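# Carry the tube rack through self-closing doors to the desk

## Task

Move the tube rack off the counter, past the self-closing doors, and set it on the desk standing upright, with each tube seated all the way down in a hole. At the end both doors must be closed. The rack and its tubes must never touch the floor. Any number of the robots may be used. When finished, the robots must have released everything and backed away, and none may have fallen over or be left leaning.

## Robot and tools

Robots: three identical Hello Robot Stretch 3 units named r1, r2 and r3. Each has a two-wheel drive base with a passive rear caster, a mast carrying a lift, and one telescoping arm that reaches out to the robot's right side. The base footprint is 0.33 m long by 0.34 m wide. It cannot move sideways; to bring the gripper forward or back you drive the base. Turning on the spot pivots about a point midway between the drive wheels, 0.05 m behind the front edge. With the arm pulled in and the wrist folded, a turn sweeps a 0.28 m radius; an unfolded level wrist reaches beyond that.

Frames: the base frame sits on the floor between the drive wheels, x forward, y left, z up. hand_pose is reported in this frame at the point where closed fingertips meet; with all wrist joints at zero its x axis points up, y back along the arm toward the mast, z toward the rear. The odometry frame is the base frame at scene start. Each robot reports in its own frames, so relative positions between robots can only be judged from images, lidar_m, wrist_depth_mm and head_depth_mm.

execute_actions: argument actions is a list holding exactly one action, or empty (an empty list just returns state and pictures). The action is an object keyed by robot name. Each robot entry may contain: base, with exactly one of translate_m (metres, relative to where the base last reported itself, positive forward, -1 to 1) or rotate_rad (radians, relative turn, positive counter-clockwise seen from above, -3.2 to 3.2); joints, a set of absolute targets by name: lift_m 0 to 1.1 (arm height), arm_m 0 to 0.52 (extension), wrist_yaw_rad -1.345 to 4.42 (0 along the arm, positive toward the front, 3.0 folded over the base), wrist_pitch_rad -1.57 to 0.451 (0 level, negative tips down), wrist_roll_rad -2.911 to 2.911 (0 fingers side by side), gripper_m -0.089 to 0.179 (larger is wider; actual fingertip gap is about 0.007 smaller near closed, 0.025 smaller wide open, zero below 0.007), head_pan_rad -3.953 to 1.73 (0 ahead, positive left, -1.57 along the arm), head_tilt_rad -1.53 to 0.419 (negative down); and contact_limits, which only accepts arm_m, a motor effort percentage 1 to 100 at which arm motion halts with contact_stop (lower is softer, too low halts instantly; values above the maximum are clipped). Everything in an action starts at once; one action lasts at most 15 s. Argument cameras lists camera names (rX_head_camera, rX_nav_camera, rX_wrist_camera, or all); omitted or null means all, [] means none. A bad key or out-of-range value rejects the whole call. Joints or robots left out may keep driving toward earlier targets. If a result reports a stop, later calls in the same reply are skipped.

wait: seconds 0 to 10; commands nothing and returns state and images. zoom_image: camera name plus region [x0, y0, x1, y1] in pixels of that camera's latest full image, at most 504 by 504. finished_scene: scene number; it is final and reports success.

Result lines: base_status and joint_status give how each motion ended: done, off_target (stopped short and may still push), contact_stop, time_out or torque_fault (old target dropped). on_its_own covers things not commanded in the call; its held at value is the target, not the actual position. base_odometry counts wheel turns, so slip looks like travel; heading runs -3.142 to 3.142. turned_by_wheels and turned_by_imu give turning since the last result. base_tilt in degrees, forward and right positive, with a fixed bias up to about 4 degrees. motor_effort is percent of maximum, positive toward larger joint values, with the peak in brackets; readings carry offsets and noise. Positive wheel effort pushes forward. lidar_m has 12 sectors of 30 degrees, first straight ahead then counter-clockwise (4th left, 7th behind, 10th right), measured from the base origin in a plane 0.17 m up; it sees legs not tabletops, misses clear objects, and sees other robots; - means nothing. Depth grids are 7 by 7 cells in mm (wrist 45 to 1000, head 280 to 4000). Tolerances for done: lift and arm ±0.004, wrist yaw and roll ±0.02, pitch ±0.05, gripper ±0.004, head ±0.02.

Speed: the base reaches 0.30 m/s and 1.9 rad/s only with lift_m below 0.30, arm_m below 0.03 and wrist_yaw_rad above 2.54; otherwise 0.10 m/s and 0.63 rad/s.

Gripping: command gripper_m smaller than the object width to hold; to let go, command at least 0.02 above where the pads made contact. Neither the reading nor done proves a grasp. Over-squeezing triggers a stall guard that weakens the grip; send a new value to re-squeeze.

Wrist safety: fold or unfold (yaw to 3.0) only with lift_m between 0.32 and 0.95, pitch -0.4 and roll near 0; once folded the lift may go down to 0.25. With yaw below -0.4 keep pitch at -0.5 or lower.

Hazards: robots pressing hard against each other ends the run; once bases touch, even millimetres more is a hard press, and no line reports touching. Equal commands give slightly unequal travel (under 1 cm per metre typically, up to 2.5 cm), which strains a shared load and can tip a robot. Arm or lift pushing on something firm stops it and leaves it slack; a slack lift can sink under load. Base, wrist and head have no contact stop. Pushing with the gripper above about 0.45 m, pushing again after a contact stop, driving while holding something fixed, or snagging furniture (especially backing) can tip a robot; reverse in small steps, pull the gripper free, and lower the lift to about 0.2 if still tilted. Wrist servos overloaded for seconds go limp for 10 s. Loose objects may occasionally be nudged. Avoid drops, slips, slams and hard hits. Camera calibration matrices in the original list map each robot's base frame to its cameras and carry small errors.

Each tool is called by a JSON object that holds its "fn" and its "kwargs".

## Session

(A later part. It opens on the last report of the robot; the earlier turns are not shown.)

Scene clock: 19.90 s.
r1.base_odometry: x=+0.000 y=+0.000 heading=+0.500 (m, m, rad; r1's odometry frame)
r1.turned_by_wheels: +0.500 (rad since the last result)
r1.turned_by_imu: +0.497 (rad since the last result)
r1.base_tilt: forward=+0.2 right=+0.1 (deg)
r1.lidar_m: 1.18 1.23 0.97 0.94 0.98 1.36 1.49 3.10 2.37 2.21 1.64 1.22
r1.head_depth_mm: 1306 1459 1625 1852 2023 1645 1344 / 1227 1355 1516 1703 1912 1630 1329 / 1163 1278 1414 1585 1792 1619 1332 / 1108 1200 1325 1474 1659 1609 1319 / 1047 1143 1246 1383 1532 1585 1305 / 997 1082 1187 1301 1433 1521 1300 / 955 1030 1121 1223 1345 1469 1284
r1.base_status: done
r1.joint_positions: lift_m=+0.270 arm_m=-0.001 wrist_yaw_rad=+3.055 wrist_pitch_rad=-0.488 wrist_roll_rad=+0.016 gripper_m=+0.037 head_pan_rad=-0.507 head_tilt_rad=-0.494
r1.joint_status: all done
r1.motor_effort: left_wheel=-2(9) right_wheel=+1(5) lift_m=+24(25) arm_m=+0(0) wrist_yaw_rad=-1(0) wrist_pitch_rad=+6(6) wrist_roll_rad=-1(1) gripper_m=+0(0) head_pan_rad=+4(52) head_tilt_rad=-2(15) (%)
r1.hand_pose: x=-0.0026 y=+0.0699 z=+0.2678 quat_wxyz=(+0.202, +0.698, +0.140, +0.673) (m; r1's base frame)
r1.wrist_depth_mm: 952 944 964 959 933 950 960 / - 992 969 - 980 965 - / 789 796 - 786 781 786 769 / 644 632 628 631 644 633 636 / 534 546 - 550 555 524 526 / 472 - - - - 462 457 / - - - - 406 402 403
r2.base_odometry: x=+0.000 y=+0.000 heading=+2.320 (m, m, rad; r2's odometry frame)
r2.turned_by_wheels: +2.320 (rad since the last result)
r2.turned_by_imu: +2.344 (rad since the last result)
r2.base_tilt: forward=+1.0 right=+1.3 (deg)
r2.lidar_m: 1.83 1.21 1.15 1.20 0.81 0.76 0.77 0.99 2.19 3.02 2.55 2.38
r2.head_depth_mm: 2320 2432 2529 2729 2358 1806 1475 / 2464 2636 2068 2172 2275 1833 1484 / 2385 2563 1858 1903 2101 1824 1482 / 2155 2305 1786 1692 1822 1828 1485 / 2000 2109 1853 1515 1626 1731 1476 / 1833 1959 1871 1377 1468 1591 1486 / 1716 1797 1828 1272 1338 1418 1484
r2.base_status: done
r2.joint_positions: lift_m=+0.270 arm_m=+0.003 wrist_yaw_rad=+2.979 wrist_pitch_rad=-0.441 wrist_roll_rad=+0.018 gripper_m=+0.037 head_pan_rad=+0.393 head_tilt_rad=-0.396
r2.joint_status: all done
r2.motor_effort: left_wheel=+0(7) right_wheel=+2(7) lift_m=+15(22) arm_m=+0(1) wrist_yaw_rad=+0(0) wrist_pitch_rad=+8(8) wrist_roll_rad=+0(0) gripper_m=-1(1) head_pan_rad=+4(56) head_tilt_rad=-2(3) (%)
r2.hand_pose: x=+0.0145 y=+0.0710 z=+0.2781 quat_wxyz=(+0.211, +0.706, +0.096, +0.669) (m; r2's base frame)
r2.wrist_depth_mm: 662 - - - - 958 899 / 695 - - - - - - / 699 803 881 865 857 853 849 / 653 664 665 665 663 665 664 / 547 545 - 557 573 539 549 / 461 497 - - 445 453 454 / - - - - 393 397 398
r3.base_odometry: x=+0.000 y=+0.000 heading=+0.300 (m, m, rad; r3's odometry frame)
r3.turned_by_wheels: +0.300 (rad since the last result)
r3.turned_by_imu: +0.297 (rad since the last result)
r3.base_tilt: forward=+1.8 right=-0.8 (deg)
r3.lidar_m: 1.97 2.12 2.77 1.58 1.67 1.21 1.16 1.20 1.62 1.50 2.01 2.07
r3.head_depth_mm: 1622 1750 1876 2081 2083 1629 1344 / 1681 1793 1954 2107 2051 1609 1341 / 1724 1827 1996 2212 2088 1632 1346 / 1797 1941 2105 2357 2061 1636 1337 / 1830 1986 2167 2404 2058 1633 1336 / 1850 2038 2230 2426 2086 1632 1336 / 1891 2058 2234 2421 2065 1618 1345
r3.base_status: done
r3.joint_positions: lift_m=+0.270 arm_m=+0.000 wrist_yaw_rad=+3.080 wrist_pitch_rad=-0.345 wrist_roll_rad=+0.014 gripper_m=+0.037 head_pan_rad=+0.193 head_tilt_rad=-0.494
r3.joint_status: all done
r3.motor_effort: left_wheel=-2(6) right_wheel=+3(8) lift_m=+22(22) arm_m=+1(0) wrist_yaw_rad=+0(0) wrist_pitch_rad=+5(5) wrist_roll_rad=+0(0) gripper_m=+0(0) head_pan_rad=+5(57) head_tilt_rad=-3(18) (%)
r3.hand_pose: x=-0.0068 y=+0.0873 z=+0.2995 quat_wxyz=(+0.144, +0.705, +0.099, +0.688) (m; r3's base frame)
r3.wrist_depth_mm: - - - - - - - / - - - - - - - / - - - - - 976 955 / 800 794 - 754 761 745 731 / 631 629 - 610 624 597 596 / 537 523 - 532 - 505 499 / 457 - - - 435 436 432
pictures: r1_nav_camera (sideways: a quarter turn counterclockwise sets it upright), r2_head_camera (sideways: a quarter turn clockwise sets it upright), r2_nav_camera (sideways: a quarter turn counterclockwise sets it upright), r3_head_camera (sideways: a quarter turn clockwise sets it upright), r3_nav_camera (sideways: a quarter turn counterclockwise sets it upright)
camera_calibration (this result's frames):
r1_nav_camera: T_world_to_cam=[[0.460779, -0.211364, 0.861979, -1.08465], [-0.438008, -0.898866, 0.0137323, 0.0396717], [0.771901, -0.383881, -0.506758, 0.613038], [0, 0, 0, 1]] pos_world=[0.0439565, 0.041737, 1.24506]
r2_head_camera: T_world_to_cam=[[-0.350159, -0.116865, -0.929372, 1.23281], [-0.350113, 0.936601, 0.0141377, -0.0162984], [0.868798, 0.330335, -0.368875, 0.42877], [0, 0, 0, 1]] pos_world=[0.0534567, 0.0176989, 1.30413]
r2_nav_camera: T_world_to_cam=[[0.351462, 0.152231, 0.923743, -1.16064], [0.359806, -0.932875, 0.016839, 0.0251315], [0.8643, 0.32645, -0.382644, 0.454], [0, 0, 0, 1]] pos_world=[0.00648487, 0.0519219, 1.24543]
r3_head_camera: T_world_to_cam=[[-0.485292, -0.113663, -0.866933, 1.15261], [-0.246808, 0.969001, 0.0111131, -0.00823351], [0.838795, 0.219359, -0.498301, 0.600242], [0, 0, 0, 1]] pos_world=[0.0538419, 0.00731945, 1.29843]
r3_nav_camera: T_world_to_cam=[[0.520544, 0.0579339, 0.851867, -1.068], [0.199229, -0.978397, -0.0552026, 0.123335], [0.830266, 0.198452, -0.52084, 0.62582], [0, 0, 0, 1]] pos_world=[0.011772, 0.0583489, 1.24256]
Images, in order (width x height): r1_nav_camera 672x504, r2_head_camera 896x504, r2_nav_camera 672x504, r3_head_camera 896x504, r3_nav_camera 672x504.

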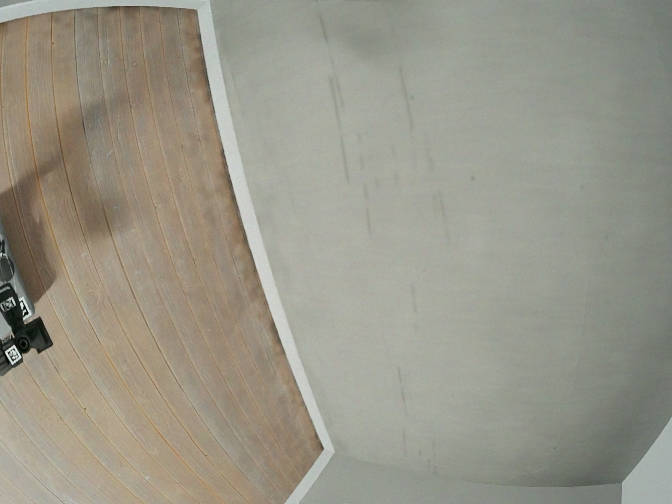

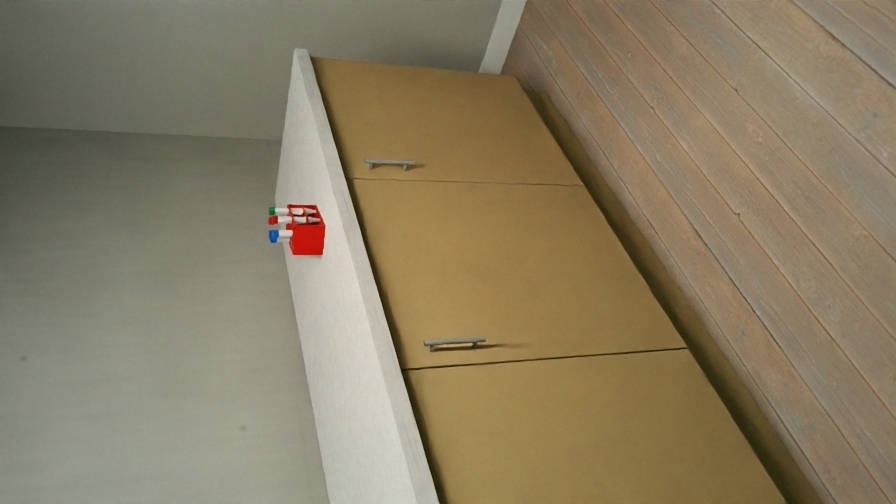

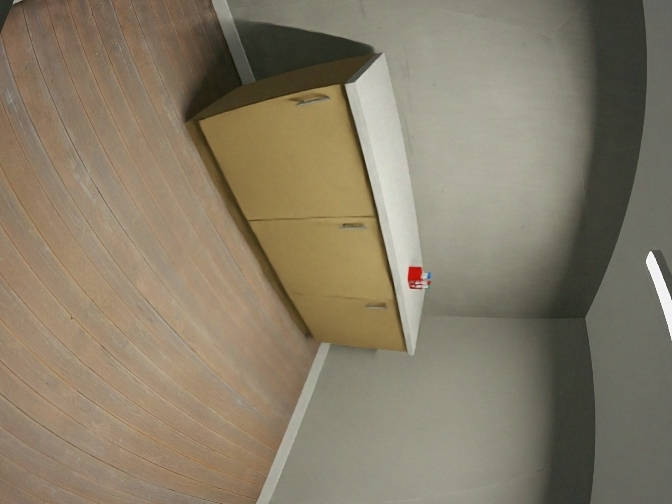

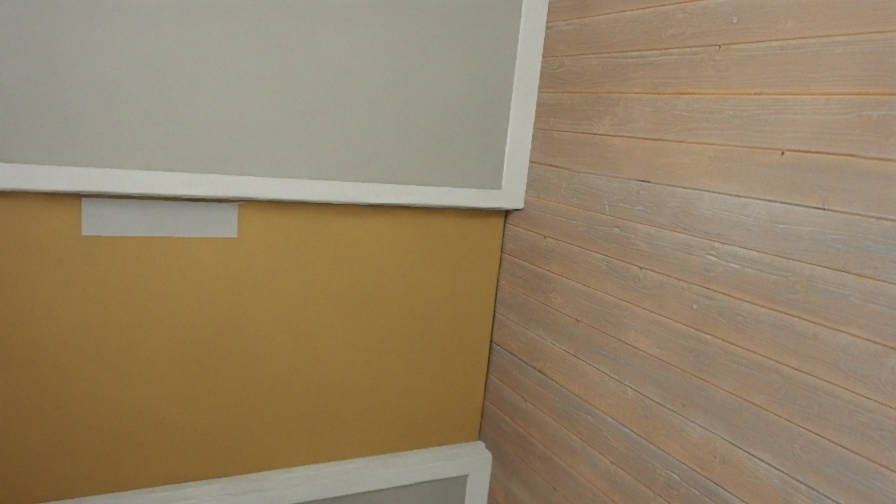

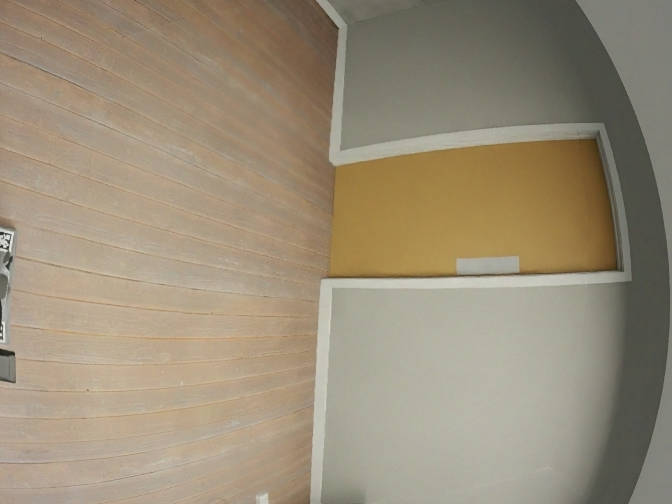

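{"fn": "execute_actions", "kwargs": {"actions": [{"r1":{"base":{"rotate_rad":-2.5}},"r2":{"base":{"translate_m":1}},"r3":{"base":{"rotate_rad":0.55}}}], "cameras": []}}

{"fn": "execute_actions", "kwargs": {"actions": [{"r1":{"base":{"translate_m":0.3}},"r2":{"base":{"translate_m":0.36}},"r3":{"base":{"translate_m":1}}}], "cameras": []}}

{"fn": "execute_actions", "kwargs": {"actions": [{"r1":{"base":{"translate_m":0.5}},"r2":{"base":{"rotate_rad":2.62},"joints":{"head_pan_rad":-1.57,"head_tilt_rad":-0.5}},"r3":{"base":{"translate_m":0.3}}}], "cameras": []}}

{"fn": "execute_actions", "kwargs": {"actions": [{"r1":{"base":{"rotate_rad":0.93},"joints":{"head_pan_rad":0}},"r2":{"joints":{"lift_m":0.9,"wrist_pitch_rad":-0.4}},"r3":{"base":{"rotate_rad":-0.5},"joints":{"head_pan_rad":0,"head_tilt_rad":-0.9}}}], "cameras": ["r1_nav_camera","r2_nav_camera","r3_nav_camera","r3_head_camera","r2_head_camera"]}}

Scene clock: 39.37 s.
r1.base_odometry: x=+0.000 y=+0.000 heading=-2.000 (m, m, rad; r1's odometry frame)
r1.turned_by_wheels: -2.500 (rad since the last result)
r1.turned_by_imu: -2.473 (rad since the last result)
r1.base_tilt: forward=+0.2 right=+0.1 (deg)
r1.lidar_m: 2.76 2.23 2.22 1.47 1.19 1.18 1.17 0.94 0.94 1.02 1.58 1.54
r1.head_depth_mm: 2921 3235 3432 2968 2103 1652 1340 / 2991 3278 3505 2933 2106 1637 1337 / 2975 3185 3514 2469 1940 1602 1323 / 3070 3220 3571 2448 1867 1602 1318 / 3141 3410 3600 2805 2030 1586 1305 / 3209 3475 3779 2721 2002 1565 1302 / 3265 3391 3717 2664 1968 1559 1290
r1.base_status: done
r1.joint_positions: lift_m=+0.270 arm_m=-0.001 wrist_yaw_rad=+3.055 wrist_pitch_rad=-0.488 wrist_roll_rad=+0.016 gripper_m=+0.037 head_pan_rad=-0.507 head_tilt_rad=-0.494
r1.joint_status: not commanded
r1.motor_effort: left_wheel=+1(11) right_wheel=-1(3) lift_m=+24(24) arm_m=+0(1) wrist_yaw_rad=+0(1) wrist_pitch_rad=+6(6) wrist_roll_rad=+0(0) gripper_m=+0(1) head_pan_rad=+4(4) head_tilt_rad=-2(2) (%)
r1.hand_pose: x=-0.0026 y=+0.0698 z=+0.2678 quat_wxyz=(+0.202, +0.698, +0.140, +0.673) (m; r1's base frame)
r1.wrist_depth_mm: 958 - - - - - - / 958 - - - - - - / 793 783 - 801 768 774 776 / 633 639 644 641 622 632 635 / 536 554 - 553 557 530 530 / 465 - - - - 458 459 / - - - - 400 404 404
r2.base_odometry: x=-0.681 y=+0.732 heading=+2.320 (m, m, rad; r2's odometry frame)
r2.turned_by_wheels: +0.000 (rad since the last result)
r2.turned_by_imu: +0.005 (rad since the last result)
r2.base_tilt: forward=+1.1 right=+1.3 (deg)
r2.lidar_m: 1.18 0.79 0.73 0.74 0.93 1.67 1.70 2.18 3.37 2.28 1.56 1.47
r2.head_depth_mm: 1420 1492 1568 1666 1759 1781 1483 / 1532 1611 1713 1711 1903 1757 1480 / 1666 1760 1856 1209 1309 1427 1480 / 1633 1758 1818 1101 1147 1244 1389 / 1514 1588 1653 1039 1029 1106 1196 / 1403 1467 1527 989 928 990 1063 / 1298 1367 1425 932 836 897 957
r2.base_status: done
r2.joint_positions: lift_m=+0.270 arm_m=+0.003 wrist_yaw_rad=+2.979 wrist_pitch_rad=-0.441 wrist_roll_rad=+0.018 gripper_m=+0.037 head_pan_rad=+0.393 head_tilt_rad=-0.396
r2.joint_status: not commanded
r2.motor_effort: left_wheel=-1(6) right_wheel=+2(7) lift_m=+16(15) arm_m=-1(1) wrist_yaw_rad=+0(0) wrist_pitch_rad=+8(8) wrist_roll_rad=+0(0) gripper_m=-1(1) head_pan_rad=+5(4) head_tilt_rad=-1(2) (%)
r2.hand_pose: x=+0.0145 y=+0.0710 z=+0.2781 quat_wxyz=(+0.211, +0.706, +0.097, +0.669) (m; r2's base frame)
r2.wrist_depth_mm: - - 791 734 672 623 589 / - - 909 856 730 670 642 / 884 881 866 872 813 777 747 / 672 669 669 679 663 663 659 / 544 546 - 556 562 542 537 / 463 499 - - 446 458 453 / - - - - 401 394 392
r3.base_odometry: x=+0.000 y=+0.000 heading=+0.850 (m, m, rad; r3's odometry frame)
r3.turned_by_wheels: +0.550 (rad since the last result)
r3.turned_by_imu: +0.542 (rad since the last result)
r3.base_tilt: forward=+1.8 right=-0.8 (deg)
r3.lidar_m: 2.14 2.84 1.60 1.62 1.19 1.16 1.21 1.66 1.50 2.01 2.04 1.97
r3.head_depth_mm: 1935 2071 2194 2343 2049 1649 1337 / 1981 2134 2319 2522 2047 1616 1342 / 2141 2320 2497 2651 2055 1629 1335 / 2384 2535 2804 2815 2071 1615 1345 / 2558 2827 3136 2829 2091 1625 1333 / 2843 3075 3351 2819 2053 1622 1334 / 2687 2868 3048 2852 2062 1612 1337
r3.base_status: done
r3.joint_positions: lift_m=+0.270 arm_m=+0.000 wrist_yaw_rad=+3.080 wrist_pitch_rad=-0.345 wrist_roll_rad=+0.014 gripper_m=+0.037 head_pan_rad=+0.193 head_tilt_rad=-0.494
r3.joint_status: not commanded
r3.motor_effort: left_wheel=-1(9) right_wheel=+3(13) lift_m=+22(23) arm_m=+0(0) wrist_yaw_rad=+0(0) wrist_pitch_rad=+5(5) wrist_roll_rad=+0(0) gripper_m=+0(0) head_pan_rad=+4(4) head_tilt_rad=-3(2) (%)
r3.hand_pose: x=-0.0068 y=+0.0873 z=+0.2995 quat_wxyz=(+0.144, +0.705, +0.099, +0.688) (m; r3's base frame)
r3.wrist_depth_mm: 942 - - - - - - / 972 - - - - - - / 976 - - - - 985 962 / 799 784 - 762 760 751 731 / 632 627 - 617 626 594 588 / 531 523 - 530 - 506 497 / 457 - - - 437 436 433
pictures: none
No camera images: the call's "cameras" was empty. Leave "cameras" out to get every camera's image.

Scene clock: 44.30 s.
r1.base_odometry: x=-0.125 y=-0.273 heading=-2.000 (m, m, rad; r1's odometry frame)
r1.turned_by_wheels: +0.000 (rad since the last result)
r1.turned_by_imu: +0.001 (rad since the last result)
r1.base_tilt: forward=+0.2 right=+0.1 (deg)
r1.lidar_m: 1.09 2.12 2.02 1.76 1.43 1.41 1.40 1.14 1.13 1.23 1.91 2.91
r1.head_depth_mm: 2745 2990 3250 2900 2099 1640 1347 / 2792 3033 3288 2938 2109 1630 1325 / 2842 2994 3336 2857 2064 1625 1317 / 2844 3055 3439 2799 2026 1608 1315 / 2931 3129 3499 2788 2030 1582 1304 / 2968 3181 3469 2710 2001 1573 1301 / 3061 3247 3547 2697 1977 1560 1289
r1.base_status: done
r1.joint_positions: lift_m=+0.270 arm_m=-0.001 wrist_yaw_rad=+3.055 wrist_pitch_rad=-0.488 wrist_roll_rad=+0.016 gripper_m=+0.037 head_pan_rad=-0.507 head_tilt_rad=-0.495
r1.joint_status: not commanded
r1.motor_effort: left_wheel=+1(11) right_wheel=-1(2) lift_m=+25(25) arm_m=+0(1) wrist_yaw_rad=+1(1) wrist_pitch_rad=+6(6) wrist_roll_rad=+0(1) gripper_m=+0(1) head_pan_rad=+4(4) head_tilt_rad=-2(2) (%)
r1.hand_pose: x=-0.0026 y=+0.0698 z=+0.2677 quat_wxyz=(+0.202, +0.698, +0.140, +0.673) (m; r1's base frame)
r1.wrist_depth_mm: - - - - - - - / - - 998 - - - - / 788 792 - 777 783 772 771 / 632 641 639 633 629 629 629 / 539 543 - 556 544 530 523 / 473 - - - - 459 454 / - - - - 400 401 402
r2.base_odometry: x=-0.926 y=+0.996 heading=+2.320 (m, m, rad; r2's odometry frame)
r2.turned_by_wheels: +0.000 (rad since the last result)
r2.turned_by_imu: +0.002 (rad since the last result)
r2.base_tilt: forward=+1.1 right=+1.2 (deg)
r2.lidar_m: 0.94 0.63 0.58 0.59 0.75 2.00 2.03 2.61 3.52 1.79 1.22 1.14
r2.head_depth_mm: 1100 1153 1216 1284 1366 1447 1458 / 1185 1246 1331 1408 1493 1600 1480 / 1283 1362 1448 1476 1032 1145 1375 / 1387 1478 1582 1035 909 987 1074 / 1339 1414 1494 1041 809 872 943 / 1233 1302 1378 1040 758 784 841 / 1151 1210 1271 1044 724 710 757
r2.base_status: done
r2.joint_positions: lift_m=+0.270 arm_m=+0.003 wrist_yaw_rad=+2.979 wrist_pitch_rad=-0.441 wrist_roll_rad=+0.018 gripper_m=+0.037 head_pan_rad=+0.393 head_tilt_rad=-0.396
r2.joint_status: not commanded
r2.motor_effort: left_wheel=-1(5) right_wheel=+2(7) lift_m=+15(16) arm_m=-1(0) wrist_yaw_rad=+0(0) wrist_pitch_rad=+8(8) wrist_roll_rad=+0(0) gripper_m=+0(0) head_pan_rad=+4(4) head_tilt_rad=-1(1) (%)
r2.hand_pose: x=+0.0145 y=+0.0710 z=+0.2781 quat_wxyz=(+0.211, +0.706, +0.097, +0.669) (m; r2's base frame)
r2.wrist_depth_mm: 764 - 621 591 550 514 480 / 981 - 691 649 597 555 513 / 888 872 829 767 707 651 616 / 667 673 671 666 668 668 633 / 541 551 - 560 569 537 541 / 468 494 - - 440 459 457 / - - - - 397 393 397
r3.base_odometry: x=+0.660 y=+0.751 heading=+0.850 (m, m, rad; r3's odometry frame)
r3.turned_by_wheels: +0.000 (rad since the last result)
r3.turned_by_imu: +0.006 (rad since the last result)
r3.base_tilt: forward=+1.8 right=-0.8 (deg)
r3.lidar_m: 1.25 1.62 2.28 1.22 1.23 2.01 2.10 2.13 2.06 1.56 1.14 1.14
r3.head_depth_mm: 1083 1169 1264 1350 1456 1551 1332 / 1107 1186 1296 1409 1563 1631 1343 / 1204 1293 1403 1524 1671 1636 1350 / 1323 1435 1549 1703 1847 1633 1350 / 1450 1583 1727 1946 1988 1626 1338 / 1606 1759 1951 2237 2076 1620 1344 / 1812 2014 2268 2559 2049 1626 1332
r3.base_status: done
r3.joint_positions: lift_m=+0.270 arm_m=+0.000 wrist_yaw_rad=+3.080 wrist_pitch_rad=-0.345 wrist_roll_rad=+0.014 gripper_m=+0.037 head_pan_rad=+0.193 head_tilt_rad=-0.495
r3.joint_status: not commanded
r3.motor_effort: left_wheel=-2(8) right_wheel=+4(12) lift_m=+22(23) arm_m=+0(0) wrist_yaw_rad=+0(0) wrist_pitch_rad=+5(5) wrist_roll_rad=+0(0) gripper_m=+0(1) head_pan_rad=+3(4) head_tilt_rad=-2(3) (%)
r3.hand_pose: x=-0.0068 y=+0.0873 z=+0.2995 quat_wxyz=(+0.144, +0.705, +0.099, +0.688) (m; r3's base frame)
r3.wrist_depth_mm: - - - - - - - / - - - - - - - / - - - - - 973 946 / 803 788 - 758 755 748 736 / 632 630 - 617 629 603 594 / 528 521 - 531 - 502 503 / 460 - - - 438 434 432
pictures: none
No camera images: the call's "cameras" was empty. Leave "cameras" out to get every camera's image.

Scene clock: 47.53 s.
r1.base_odometry: x=-0.333 y=-0.728 heading=-2.000 (m, m, rad; r1's odometry frame)
r1.turned_by_wheels: +0.000 (rad since the last result)
r1.turned_by_imu: +0.000 (rad since the last result)
r1.base_tilt: forward=+0.2 right=+0.1 (deg)
r1.lidar_m: 2.14 0.74 1.72 1.87 1.81 1.80 1.79 1.45 1.44 1.57 2.43 2.52
r1.head_depth_mm: 2412 2602 2866 2906 2084 1644 1341 / 2489 2637 2880 2766 2097 1629 1331 / 2501 2643 2986 2863 2074 1609 1320 / 2535 2722 2998 2810 2051 1595 1317 / 2563 2735 3081 2786 2015 1583 1304 / 2590 2797 3122 2699 2010 1576 1297 / 2649 2862 3176 2680 1974 1565 1286
r1.base_status: done
r1.joint_positions: lift_m=+0.270 arm_m=-0.001 wrist_yaw_rad=+3.055 wrist_pitch_rad=-0.488 wrist_roll_rad=+0.016 gripper_m=+0.037 head_pan_rad=-0.507 head_tilt_rad=-0.495
r1.joint_status: not commanded
r1.motor_effort: left_wheel=+1(10) right_wheel=-1(3) lift_m=+25(25) arm_m=-1(0) wrist_yaw_rad=-2(0) wrist_pitch_rad=+6(6) wrist_roll_rad=-1(0) gripper_m=+0(1) head_pan_rad=+4(4) head_tilt_rad=-2(3) (%)
r1.hand_pose: x=-0.0026 y=+0.0698 z=+0.2677 quat_wxyz=(+0.202, +0.698, +0.140, +0.673) (m; r1's base frame)
r1.wrist_depth_mm: - - - - - - - / - - - 993 - - - / 795 784 - 772 773 785 780 / 641 640 650 625 625 634 626 / 539 537 - 557 546 527 525 / 469 - - - - 452 458 / - - - - 407 398 402
r2.base_odometry: x=-0.926 y=+0.996 heading=-1.343 (m, m, rad; r2's odometry frame)
r2.turned_by_wheels: +2.620 (rad since the last result)
r2.turned_by_imu: +2.638 (rad since the last result)
r2.base_tilt: forward=+1.1 right=+1.3 (deg)
r2.lidar_m: 2.00 2.03 2.63 3.52 1.77 1.21 1.14 0.94 0.63 0.59 0.59 0.76
r2.head_depth_mm: 1060 1146 1201 825 711 799 913 / 1052 1135 1192 788 693 783 895 / 1042 1127 1180 754 693 771 876 / 1033 1116 1173 761 690 758 859 / 1024 1103 1170 832 668 746 841 / 1012 1092 1157 831 669 732 828 / 1001 1085 1143 834 667 720 809
r2.base_status: done
r2.joint_positions: lift_m=+0.270 arm_m=+0.003 wrist_yaw_rad=+2.979 wrist_pitch_rad=-0.441 wrist_roll_rad=+0.018 gripper_m=+0.037 head_pan_rad=-1.563 head_tilt_rad=-0.494
r2.joint_status: all done
r2.motor_effort: left_wheel=-1(7) right_wheel=+2(11) lift_m=+15(15) arm_m=+0(1) wrist_yaw_rad=+0(0) wrist_pitch_rad=+8(8) wrist_roll_rad=+0(0) gripper_m=+0(0) head_pan_rad=-4(59) head_tilt_rad=-3(12) (%)
r2.hand_pose: x=+0.0145 y=+0.0710 z=+0.2781 quat_wxyz=(+0.211, +0.706, +0.097, +0.669) (m; r2's base frame)
r2.wrist_depth_mm: - - - - - - - / - - - - - - - / 890 877 846 863 844 855 852 / 673 670 669 670 671 665 668 / 556 545 - 554 562 537 541 / 461 491 - - 444 459 453 / - - - - 397 395 398
r3.base_odometry: x=+0.858 y=+0.976 heading=+0.850 (m, m, rad; r3's odometry frame)
r3.turned_by_wheels: +0.000 (rad since the last result)
r3.turned_by_imu: +0.002 (rad since the last result)
r3.base_tilt: forward=+1.7 right=-0.8 (deg)
r3.lidar_m: 0.98 1.26 2.13 2.22 0.87 2.27 2.36 2.37 2.16 1.20 0.94 0.94
r3.head_depth_mm: 828 902 980 1063 1138 1240 1316 / 837 903 984 1063 1196 1344 1335 / 921 987 1062 1164 1279 1413 1334 / 999 1089 1187 1307 1446 1547 1339 / 1105 1212 1333 1474 1659 1617 1342 / 1223 1357 1512 1716 1887 1628 1332 / 1386 1546 1744 1999 2038 1626 1334
r3.base_status: done
r3.joint_positions: lift_m=+0.270 arm_m=+0.000 wrist_yaw_rad=+3.080 wrist_pitch_rad=-0.345 wrist_roll_rad=+0.014 gripper_m=+0.037 head_pan_rad=+0.193 head_tilt_rad=-0.495
r3.joint_status: not commanded
r3.motor_effort: left_wheel=-1(7) right_wheel=+3(10) lift_m=+22(22) arm_m=+0(0) wrist_yaw_rad=+0(1) wrist_pitch_rad=+5(5) wrist_roll_rad=+0(0) gripper_m=+0(0) head_pan_rad=+4(4) head_tilt_rad=-2(2) (%)
r3.hand_pose: x=-0.0068 y=+0.0873 z=+0.2995 quat_wxyz=(+0.144, +0.705, +0.099, +0.688) (m; r3's base frame)
r3.wrist_depth_mm: - 776 - - - - - / - 826 - - - - - / 736 771 - - - 996 969 / 769 778 - 759 754 755 732 / 639 630 - 611 629 603 601 / 528 524 - 527 - 499 499 / 456 - - - 435 433 432
pictures: none
No camera images: the call's "cameras" was empty. Leave "cameras" out to get every camera's image.

Scene clock: 54.10 s.
r1.base_odometry: x=-0.333 y=-0.728 heading=-1.070 (m, m, rad; r1's odometry frame)
r1.turned_by_wheels: +0.930 (rad since the last result)
r1.turned_by_imu: +0.921 (rad since the last result)
r1.base_tilt: forward=+0.2 right=+0.1 (deg)
r1.lidar_m: 0.81 1.80 1.86 1.80 1.88 1.48 1.43 1.50 2.09 2.52 2.37 0.78
r1.head_depth_mm: 607 672 1764 1950 2019 1500 1119 / 1489 1625 1734 849 1876 945 1084 / 1495 1632 1795 1965 2070 1522 1176 / 1491 1625 1780 1955 2059 1601 1310 / 1465 1584 1736 1904 2014 1595 1303 / 1428 1556 1723 1882 2007 1583 1295 / 1443 1560 1708 1904 1986 1571 1288
r1.base_status: done
r1.joint_positions: lift_m=+0.270 arm_m=-0.001 wrist_yaw_rad=+3.055 wrist_pitch_rad=-0.488 wrist_roll_rad=+0.016 gripper_m=+0.037 head_pan_rad=-0.007 head_tilt_rad=-0.495
r1.joint_status: all done
r1.motor_effort: left_wheel=-2(10) right_wheel=+2(8) lift_m=+25(25) arm_m=+0(0) wrist_yaw_rad=+0(0) wrist_pitch_rad=+6(6) wrist_roll_rad=-1(1) gripper_m=-1(1) head_pan_rad=+4(38) head_tilt_rad=-2(2) (%)
r1.hand_pose: x=-0.0026 y=+0.0698 z=+0.2677 quat_wxyz=(+0.202, +0.698, +0.140, +0.673) (m; r1's base frame)
r1.wrist_depth_mm: - - - - - - - / - - - - - - - / 803 796 - 779 768 797 792 / 639 627 651 647 632 629 631 / 535 543 - 556 558 530 525 / 478 - - - - 453 455 / - - - - 399 403 401
r2.base_odometry: x=-0.926 y=+0.996 heading=-1.343 (m, m, rad; r2's odometry frame)
r2.turned_by_wheels: +0.000 (rad since the last result)
r2.turned_by_imu: +0.000 (rad since the last result)
r2.base_tilt: forward=+1.1 right=+1.3 (deg)
r2.lidar_m: 1.99 2.04 2.64 3.51 1.78 1.22 1.14 0.93 0.63 0.59 0.59 0.76
r2.head_depth_mm: 1062 1146 1207 825 712 799 871 / 1052 1135 1192 790 692 779 885 / 1037 1120 1178 753 693 770 868 / 1033 1111 1171 761 689 757 850 / 1024 1106 1172 832 668 746 826 / 1011 1091 1155 831 669 732 821 / 1003 1080 1144 833 667 718 810
r2.base_status: not commanded
r2.joint_positions: lift_m=+0.900 arm_m=+0.003 wrist_yaw_rad=+2.979 wrist_pitch_rad=-0.419 wrist_roll_rad=+0.018 gripper_m=+0.037 head_pan_rad=-1.563 head_tilt_rad=-0.494
r2.joint_status: all done
r2.motor_effort: left_wheel=+0(0) right_wheel=+2(2) lift_m=+33(35) arm_m=-1(1) wrist_yaw_rad=+0(1) wrist_pitch_rad=+10(11) wrist_roll_rad=+0(0) gripper_m=+0(1) head_pan_rad=-5(5) head_tilt_rad=-3(2) (%)
r2.hand_pose: x=+0.0150 y=+0.0738 z=+0.9120 quat_wxyz=(+0.204, +0.707, +0.089, +0.671) (m; r2's base frame)
r2.wrist_depth_mm: - - - - - - - / - - - - - - - / - - - - - - - / - - - - - - - / - - - - - - - / - - - - - - - / - - - - - - -
r3.base_odometry: x=+0.858 y=+0.976 heading=+0.350 (m, m, rad; r3's odometry frame)
r3.turned_by_wheels: -0.500 (rad since the last result)
r3.turned_by_imu: -0.491 (rad since the last result)
r3.base_tilt: forward=+1.7 right=-0.8 (deg)
r3.lidar_m: 0.94 0.99 1.28 2.13 2.24 0.87 2.27 2.38 2.36 2.16 1.17 0.95
r3.head_depth_mm: 818 946 1110 1332 1453 1264 1131 / 823 952 1126 1374 1426 1266 1130 / 829 962 1143 1406 1443 1267 1131 / 834 975 1148 1409 1439 1275 1129 / 842 982 1165 1444 1442 1277 1134 / 852 986 1182 1457 1444 1275 1132 / 859 995 1185 1378 1455 1286 1137
r3.base_status: done
r3.joint_positions: lift_m=+0.270 arm_m=+0.000 wrist_yaw_rad=+3.080 wrist_pitch_rad=-0.345 wrist_roll_rad=+0.014 gripper_m=+0.037 head_pan_rad=+0.007 head_tilt_rad=-0.889
r3.joint_status: all done
r3.motor_effort: left_wheel=+2(9) right_wheel=-2(8) lift_m=+23(23) arm_m=+0(0) wrist_yaw_rad=+0(0) wrist_pitch_rad=+5(5) wrist_roll_rad=+0(0) gripper_m=+0(0) head_pan_rad=-4(28) head_tilt_rad=-3(24) (%)
r3.hand_pose: x=-0.0068 y=+0.0873 z=+0.2995 quat_wxyz=(+0.144, +0.705, +0.099, +0.688) (m; r3's base frame)
r3.wrist_depth_mm: - - - - - - - / - - - - - - - / - - - - - 980 941 / 789 792 - 766 764 739 747 / 632 633 - 612 625 598 594 / 531 520 - 533 - 506 501 / 456 - - - 439 430 429
pictures: r1_nav_camera (sideways: a quarter turn counterclockwise sets it upright), r2_head_camera (sideways: a quarter turn clockwise sets it upright), r2_nav_camera (sideways: a quarter turn counterclockwise sets it upright), r3_head_camera (sideways: a quarter turn clockwise sets it upright), r3_nav_camera (sideways: a quarter turn counterclockwise sets it upright)
camera_calibration (this result's frames):
r1_nav_camera: T_world_to_cam=[[0.506218, 0.0354987, 0.861675, -1.08453], [0.0467224, -0.998814, 0.0136999, 0.036757], [0.861139, 0.0333243, -0.507276, 0.613167], [0, 0, 0, 1]] pos_world=[0.0192693, 0.0547794, 1.24505]
r2_head_camera: T_world_to_cam=[[0.0225705, 0.458097, -0.888616, 1.17736], [0.999532, -0.0286838, 0.0106008, -0.0199249], [-0.0206327, -0.888439, -0.45853, 0.550864], [0, 0, 0, 1]] pos_world=[0.00470788, -0.0505055, 1.29902]
r2_nav_camera: T_world_to_cam=[[0.00971008, -0.471967, 0.881563, -1.10352], [-0.999698, 0.0153022, 0.0192037, 0.0303482], [-0.0225534, -0.881483, -0.471676, 0.575266], [0, 0, 0, 1]] pos_world=[0.0540286, -0.0142043, 1.24358]
r3_head_camera: T_world_to_cam=[[-0.793293, -0.0239573, -0.608368, 0.817486], [-0.0546871, 0.99799, 0.0320099, -0.0365995], [0.606379, 0.0586631, -0.793009, 0.985001], [0, 0, 0, 1]] pos_world=[0.0492212, -0.00167252, 1.27962]
r3_nav_camera: T_world_to_cam=[[0.809986, -0.037383, 0.585256, -0.722294], [-0.00704407, -0.998514, -0.0540308, 0.12304], [0.586407, 0.0396416, -0.809046, 1.00217], [0, 0, 0, 1]] pos_world=[-0.00176613, 0.0561276, 1.24018]
Images, in order (width x height): r1_nav_camera 672x504, r2_head_camera 896x504, r2_nav_camera 672x504, r3_head_camera 896x504, r3_nav_camera 672x504.

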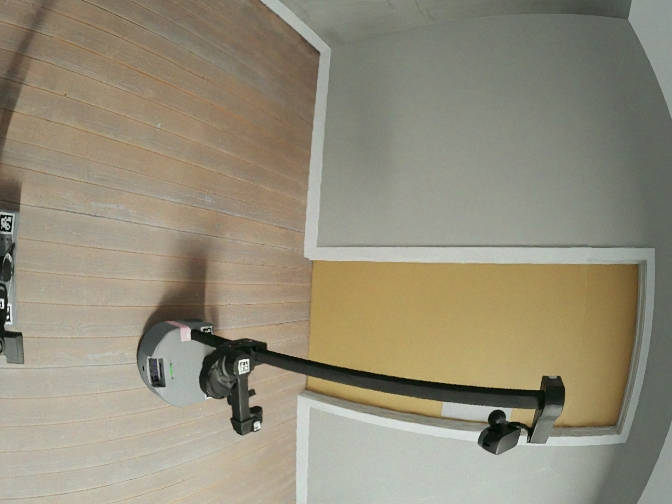

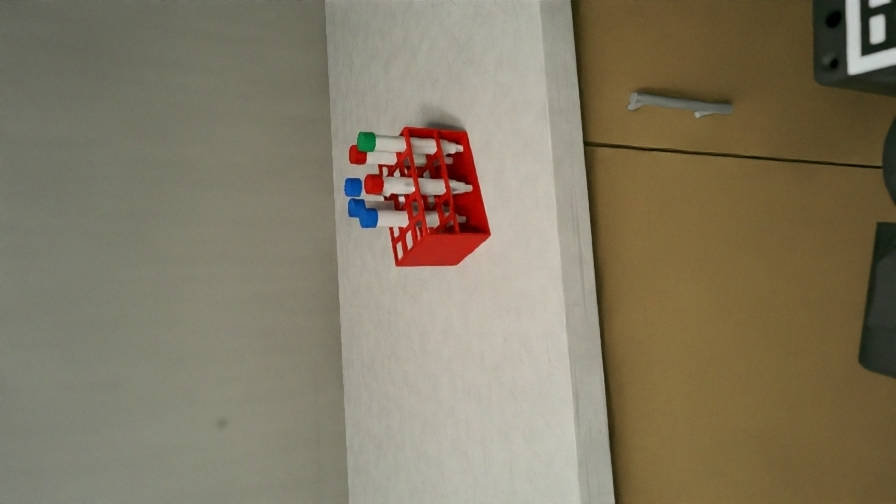

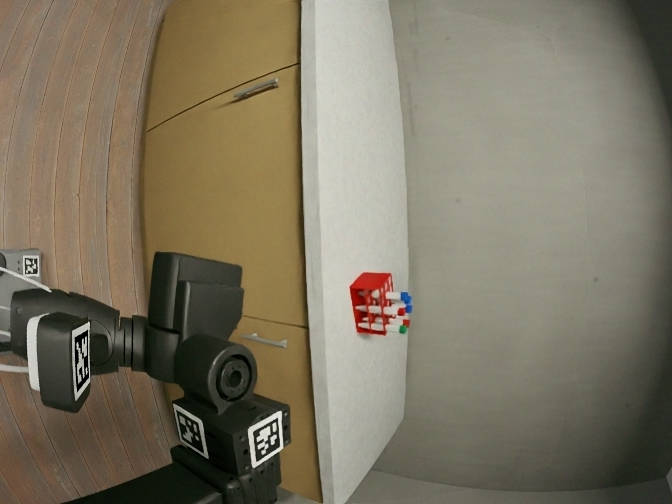

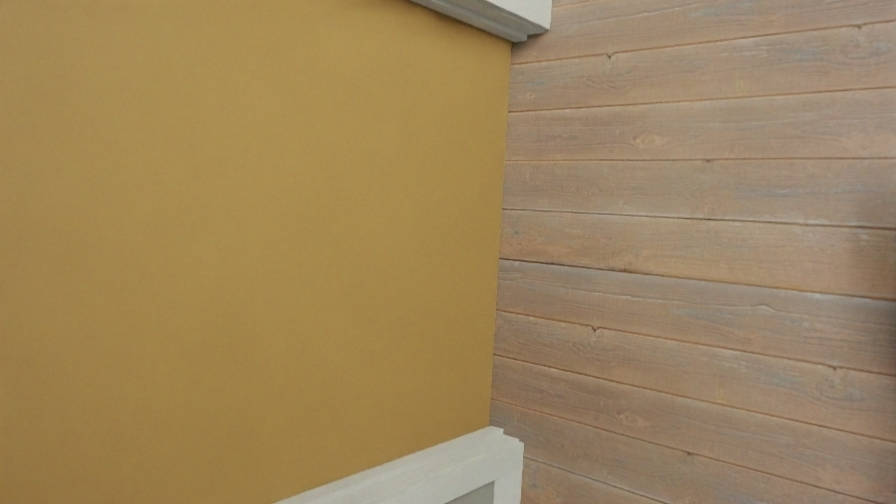

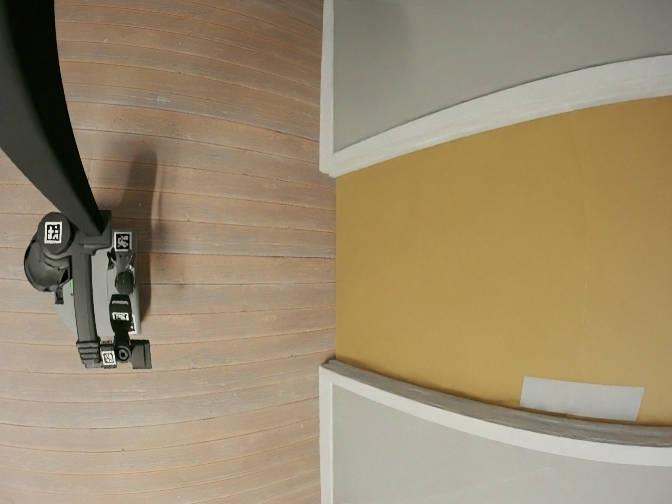

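{"fn": "execute_actions", "kwargs": {"actions": [{"r2":{"base":{"translate_m":-0.14},"joints":{"wrist_yaw_rad":0.36}},"r3":{"base":{"rotate_rad":-0.12}},"r1":{"base":{"rotate_rad":-0.9}}}], "cameras": []}}

{"fn": "execute_actions", "kwargs": {"actions": [{"r2":{"joints":{"wrist_pitch_rad":0,"wrist_roll_rad":0,"gripper_m":0.179,"lift_m":0.87,"arm_m":0.08}},"r3":{"base":{"translate_m":0.85},"joints":{"head_tilt_rad":-0.7}},"r1":{"base":{"translate_m":0.4}}}], "cameras": ["r2_wrist_camera","r2_head_camera","r3_nav_camera"]}}

Scene clock: 70.50 s.
r1.base_odometry: x=-0.333 y=-0.728 heading=-1.970 (m, m, rad; r1's odometry frame)
r1.turned_by_wheels: -0.900 (rad since the last result)
r1.turned_by_imu: -0.889 (rad since the last result)
r1.base_tilt: forward=+0.2 right=+0.2 (deg)
r1.lidar_m: 2.08 0.80 1.71 1.90 1.81 1.80 1.76 1.45 1.44 1.59 2.52 2.51
r1.head_depth_mm: 2648 2782 3007 2950 2104 1645 1346 / 2833 2994 3222 2841 2090 1632 1333 / 2547 2867 3244 2881 2081 1617 1324 / 2248 2476 2767 2826 2033 1597 1323 / 2032 2235 2429 2551 2023 1596 1305 / 1830 1996 2153 2350 2006 1571 1208 / 1675 1798 1948 2096 1974 1153 1119
r1.base_status: done
r1.joint_positions: lift_m=+0.270 arm_m=-0.001 wrist_yaw_rad=+3.055 wrist_pitch_rad=-0.488 wrist_roll_rad=+0.016 gripper_m=+0.037 head_pan_rad=-0.007 head_tilt_rad=-0.495
r1.joint_status: not commanded
r1.motor_effort: left_wheel=+1(9) right_wheel=+0(4) lift_m=+25(25) arm_m=+0(0) wrist_yaw_rad=+0(1) wrist_pitch_rad=+6(6) wrist_roll_rad=-1(1) gripper_m=-1(0) head_pan_rad=+4(4) head_tilt_rad=-2(2) (%)
r1.hand_pose: x=-0.0026 y=+0.0698 z=+0.2677 quat_wxyz=(+0.202, +0.698, +0.140, +0.673) (m; r1's base frame)
r1.wrist_depth_mm: - - - - - - - / - - - - - - - / 796 788 - 793 772 776 774 / 636 623 642 636 632 629 622 / 533 537 - 552 535 535 525 / 478 - - - - 457 457 / - - - - 402 404 402
r2.base_odometry: x=-0.958 y=+1.132 heading=-1.344 (m, m, rad; r2's odometry frame)
r2.turned_by_wheels: +0.000 (rad since the last result)
r2.turned_by_imu: -0.001 (rad since the last result)
r2.base_tilt: forward=+1.1 right=+1.3 (deg)
r2.lidar_m: 2.14 2.17 2.82 3.51 1.55 1.07 1.00 1.02 0.65 0.60 0.61 0.78
r2.head_depth_mm: 1073 1160 1221 825 732 823 894 / 1061 1149 1206 827 720 807 906 / 1053 1137 1189 829 694 793 891 / 1041 1122 1176 785 696 760 - / 1031 1112 1171 752 695 758 - / 1021 1106 1168 794 671 747 866 / 1016 1094 1155 832 671 739 833
r2.base_status: done
r2.joint_positions: lift_m=+0.900 arm_m=+0.003 wrist_yaw_rad=+0.362 wrist_pitch_rad=-0.419 wrist_roll_rad=+0.018 gripper_m=+0.037 head_pan_rad=-1.563 head_tilt_rad=-0.494
r2.joint_status: all done
r2.motor_effort: left_wheel=+0(4) right_wheel=+2(1) lift_m=+33(33) arm_m=-2(1) wrist_yaw_rad=-2(4) wrist_pitch_rad=+10(10) wrist_roll_rad=+0(0) gripper_m=-1(0) head_pan_rad=-5(5) head_tilt_rad=-3(2) (%)
r2.hand_pose: x=+0.0580 y=-0.3574 z=+0.9120 quat_wxyz=(+0.701, +0.269, -0.660, -0.023) (m; r2's base frame)
r2.wrist_depth_mm: 782 751 763 736 435 613 712 / 475 438 402 400 394 393 390 / 544 498 448 405 354 323 304 / 653 571 505 452 408 372 345 / 779 666 580 507 442 416 381 / - 794 690 592 543 463 426 / - - 817 689 601 520 473
r3.base_odometry: x=+0.858 y=+0.976 heading=+0.230 (m, m, rad; r3's odometry frame)
r3.turned_by_wheels: -0.120 (rad since the last result)
r3.turned_by_imu: -0.117 (rad since the last result)
r3.base_tilt: forward=+1.6 right=-0.7 (deg)
r3.lidar_m: 0.94 0.97 1.14 2.13 2.17 0.87 2.27 2.31 2.37 2.16 1.33 0.94
r3.head_depth_mm: 841 981 1113 1311 1441 1257 1130 / 845 974 1159 1423 1437 1270 1127 / 838 968 1151 1412 1435 1274 1130 / 836 969 1143 1402 1447 1269 1136 / 830 961 1140 1413 1444 1269 1136 / 831 958 1133 1398 1451 1265 1131 / 824 951 1134 1392 1467 1274 1137
r3.base_status: done
r3.joint_positions: lift_m=+0.270 arm_m=+0.000 wrist_yaw_rad=+3.080 wrist_pitch_rad=-0.345 wrist_roll_rad=+0.014 gripper_m=+0.037 head_pan_rad=+0.007 head_tilt_rad=-0.889
r3.joint_status: not commanded
r3.motor_effort: left_wheel=+2(10) right_wheel=-2(10) lift_m=+22(23) arm_m=+0(0) wrist_yaw_rad=+0(0) wrist_pitch_rad=+5(5) wrist_roll_rad=+0(0) gripper_m=+0(0) head_pan_rad=-4(3) head_tilt_rad=-5(5) (%)
r3.hand_pose: x=-0.0068 y=+0.0873 z=+0.2995 quat_wxyz=(+0.144, +0.705, +0.099, +0.688) (m; r3's base frame)
r3.wrist_depth_mm: - - - - - - 915 / - - - - - - 915 / - - - - - 974 893 / 805 786 - 776 752 750 739 / 631 628 - 614 630 608 588 / 529 523 - 526 - 505 495 / 453 - - - 435 431 432
pictures: none
No camera images: the call's "cameras" was empty. Leave "cameras" out to get every camera's image.

Scene clock: 75.03 s.
r1.base_odometry: x=-0.488 y=-1.096 heading=-1.970 (m, m, rad; r1's odometry frame)
r1.turned_by_wheels: +0.000 (rad since the last result)
r1.turned_by_imu: +0.001 (rad since the last result)
r1.base_tilt: forward=+0.2 right=+0.2 (deg)
r1.lidar_m: 1.78 1.43 1.36 1.62 2.11 2.10 2.07 1.70 1.69 1.88 2.24 2.35
r1.head_depth_mm: 2380 2505 2605 2696 2098 1651 1343 / 2445 2632 2865 2851 2089 1630 1335 / 2162 2404 2746 2847 2079 1613 1330 / 1910 2093 2347 2554 2025 1596 1312 / 1722 1887 2076 2264 2015 1580 1306 / 1558 1687 1826 2019 1985 1570 1298 / 1420 1526 1648 1775 1889 1554 1289
r1.base_status: done
r1.joint_positions: lift_m=+0.270 arm_m=-0.001 wrist_yaw_rad=+3.055 wrist_pitch_rad=-0.488 wrist_roll_rad=+0.016 gripper_m=+0.037 head_pan_rad=-0.007 head_tilt_rad=-0.495
r1.joint_status: not commanded
r1.motor_effort: left_wheel=+2(10) right_wheel=+0(3) lift_m=+25(25) arm_m=+0(1) wrist_yaw_rad=+0(0) wrist_pitch_rad=+6(6) wrist_roll_rad=-1(0) gripper_m=+0(1) head_pan_rad=+4(4) head_tilt_rad=-2(3) (%)
r1.hand_pose: x=-0.0026 y=+0.0698 z=+0.2677 quat_wxyz=(+0.202, +0.698, +0.140, +0.673) (m; r1's base frame)
r1.wrist_depth_mm: - - - - - - 936 / - - - - - 998 952 / 786 776 - 787 782 780 786 / 633 637 636 637 641 621 626 / 530 547 - 544 548 525 531 / 471 - - - - 459 461 / - - - - 403 403 401
r2.base_odometry: x=-0.958 y=+1.132 heading=-1.344 (m, m, rad; r2's odometry frame)
r2.turned_by_wheels: +0.000 (rad since the last result)
r2.turned_by_imu: +0.000 (rad since the last result)
r2.base_tilt: forward=+1.1 right=+1.3 (deg)
r2.lidar_m: 2.13 2.17 2.81 3.52 1.56 1.07 1.00 1.02 0.64 0.60 0.61 0.78
r2.head_depth_mm: 1069 1159 1214 825 731 795 - / 1060 1150 1203 829 719 775 - / 1052 1140 1188 829 702 781 - / 1043 1122 1177 783 694 - - / 1031 1113 1173 752 694 - 880 / 1025 1103 1166 793 670 747 848 / 1010 1087 1152 832 669 746 828
r2.base_status: not commanded
r2.joint_positions: lift_m=+0.870 arm_m=+0.080 wrist_yaw_rad=+0.361 wrist_pitch_rad=-0.022 wrist_roll_rad=+0.005 gripper_m=+0.179 head_pan_rad=-1.563 head_tilt_rad=-0.494
r2.joint_status: all done
r2.motor_effort: left_wheel=+0(1) right_wheel=+2(2) lift_m=+15(28) arm_m=+2(1) wrist_yaw_rad=-2(2) wrist_pitch_rad=+12(12) wrist_roll_rad=-3(3) gripper_m=+0(95) head_pan_rad=-4(5) head_tilt_rad=-2(3) (%)
r2.hand_pose: x=+0.0689 y=-0.4638 z=+0.9795 quat_wxyz=(+0.695, +0.135, -0.696, +0.119) (m; r2's base frame)
r2.wrist_depth_mm: - - 953 859 812 762 698 / - - - 914 835 769 714 / - - - 933 836 786 732 / 587 596 596 610 404 641 641 / 405 372 344 346 352 358 365 / 455 393 358 309 279 263 265 / 464 429 377 341 310 289 264
r3.base_odometry: x=+1.686 y=+1.170 heading=+0.230 (m, m, rad; r3's odometry frame)
r3.turned_by_wheels: +0.000 (rad since the last result)
r3.turned_by_imu: +0.005 (rad since the last result)
r3.base_tilt: forward=+1.7 right=-0.7 (deg)
r3.lidar_m: - - 0.15 0.30 2.24 2.92 1.37 3.16 2.71 0.34 0.15 -
r3.head_depth_mm: - - - - - - - / - - - - - - - / - - - - - - - / - - - - - - - / - - - - - - - / - - - - - - - / - - - - - - -
r3.base_status: done
r3.joint_positions: lift_m=+0.270 arm_m=+0.000 wrist_yaw_rad=+3.080 wrist_pitch_rad=-0.345 wrist_roll_rad=+0.014 gripper_m=+0.037 head_pan_rad=+0.007 head_tilt_rad=-0.704
r3.joint_status: all done
r3.motor_effort: left_wheel=+1(10) right_wheel=+0(7) lift_m=+23(23) arm_m=+0(0) wrist_yaw_rad=+0(1) wrist_pitch_rad=+5(5) wrist_roll_rad=+0(0) gripper_m=+0(0) head_pan_rad=-3(4) head_tilt_rad=+2(21) (%)
r3.hand_pose: x=-0.0068 y=+0.0873 z=+0.2995 quat_wxyz=(+0.144, +0.705, +0.099, +0.688) (m; r3's base frame)
r3.wrist_depth_mm: - - - 557 281 172 124 / - - - 605 293 176 126 / - - - 651 304 179 128 / 797 792 - 705 316 183 130 / 624 624 - 604 272 188 132 / 531 519 - 529 - 191 134 / 454 - - - 322 184 137
pictures: r2_head_camera (sideways: a quarter turn clockwise sets it upright), r2_wrist_camera, r3_nav_camera (sideways: a quarter turn counterclockwise sets it upright)
camera_calibration (this result's frames):
r2_head_camera: T_world_to_cam=[[0.022573, 0.458096, -0.888616, 1.17736], [0.999532, -0.0286893, 0.0106008, -0.0199249], [-0.0206376, -0.888439, -0.45853, 0.550864], [0, 0, 0, 1]] pos_world=[0.0047076, -0.0505055, 1.29902]
r2_wrist_camera: T_world_to_cam=[[-0.924655, -0.380804, -0.00111263, -0.107306], [-0.0795789, 0.196086, -0.977352, 1.07994], [0.372398, -0.903625, -0.211616, -0.0765087], [0, 0, 0, 1]] pos_world=[0.0152116, -0.32176, 1.03917]
r3_nav_camera: T_world_to_cam=[[0.68836, -0.0382611, 0.724359, -0.902807], [0.00307349, -0.998445, -0.0556593, 0.125111], [0.725362, 0.0405399, -0.687172, 0.84284], [0, 0, 0, 1]] pos_world=[0.00970742, 0.0562056, 1.2401]
Images, in order (width x height): r2_head_camera 896x504, r2_wrist_camera 644x364, r3_nav_camera 672x504.

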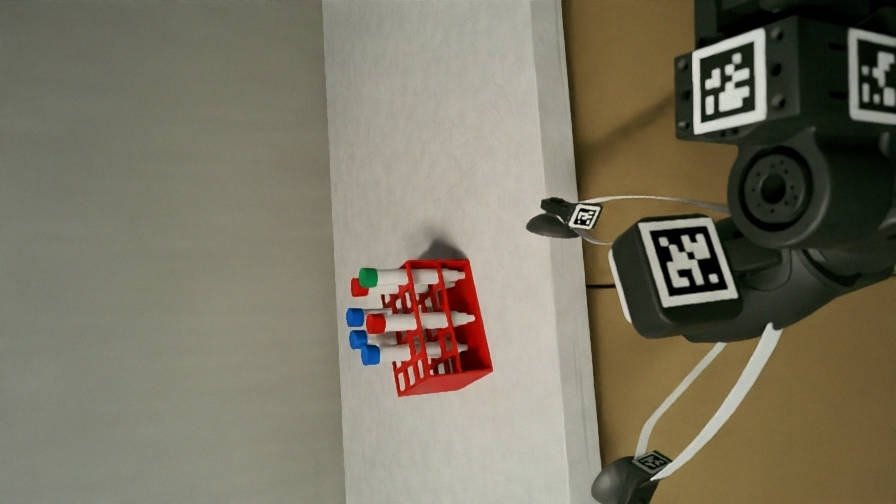

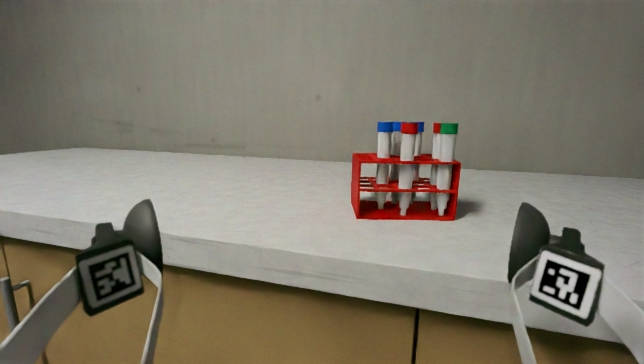

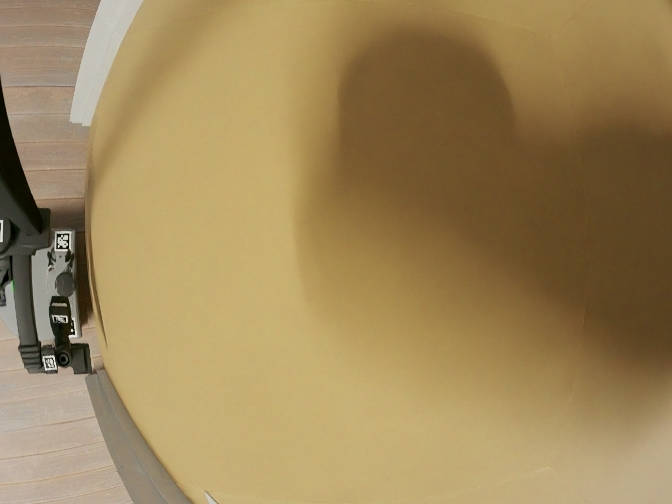

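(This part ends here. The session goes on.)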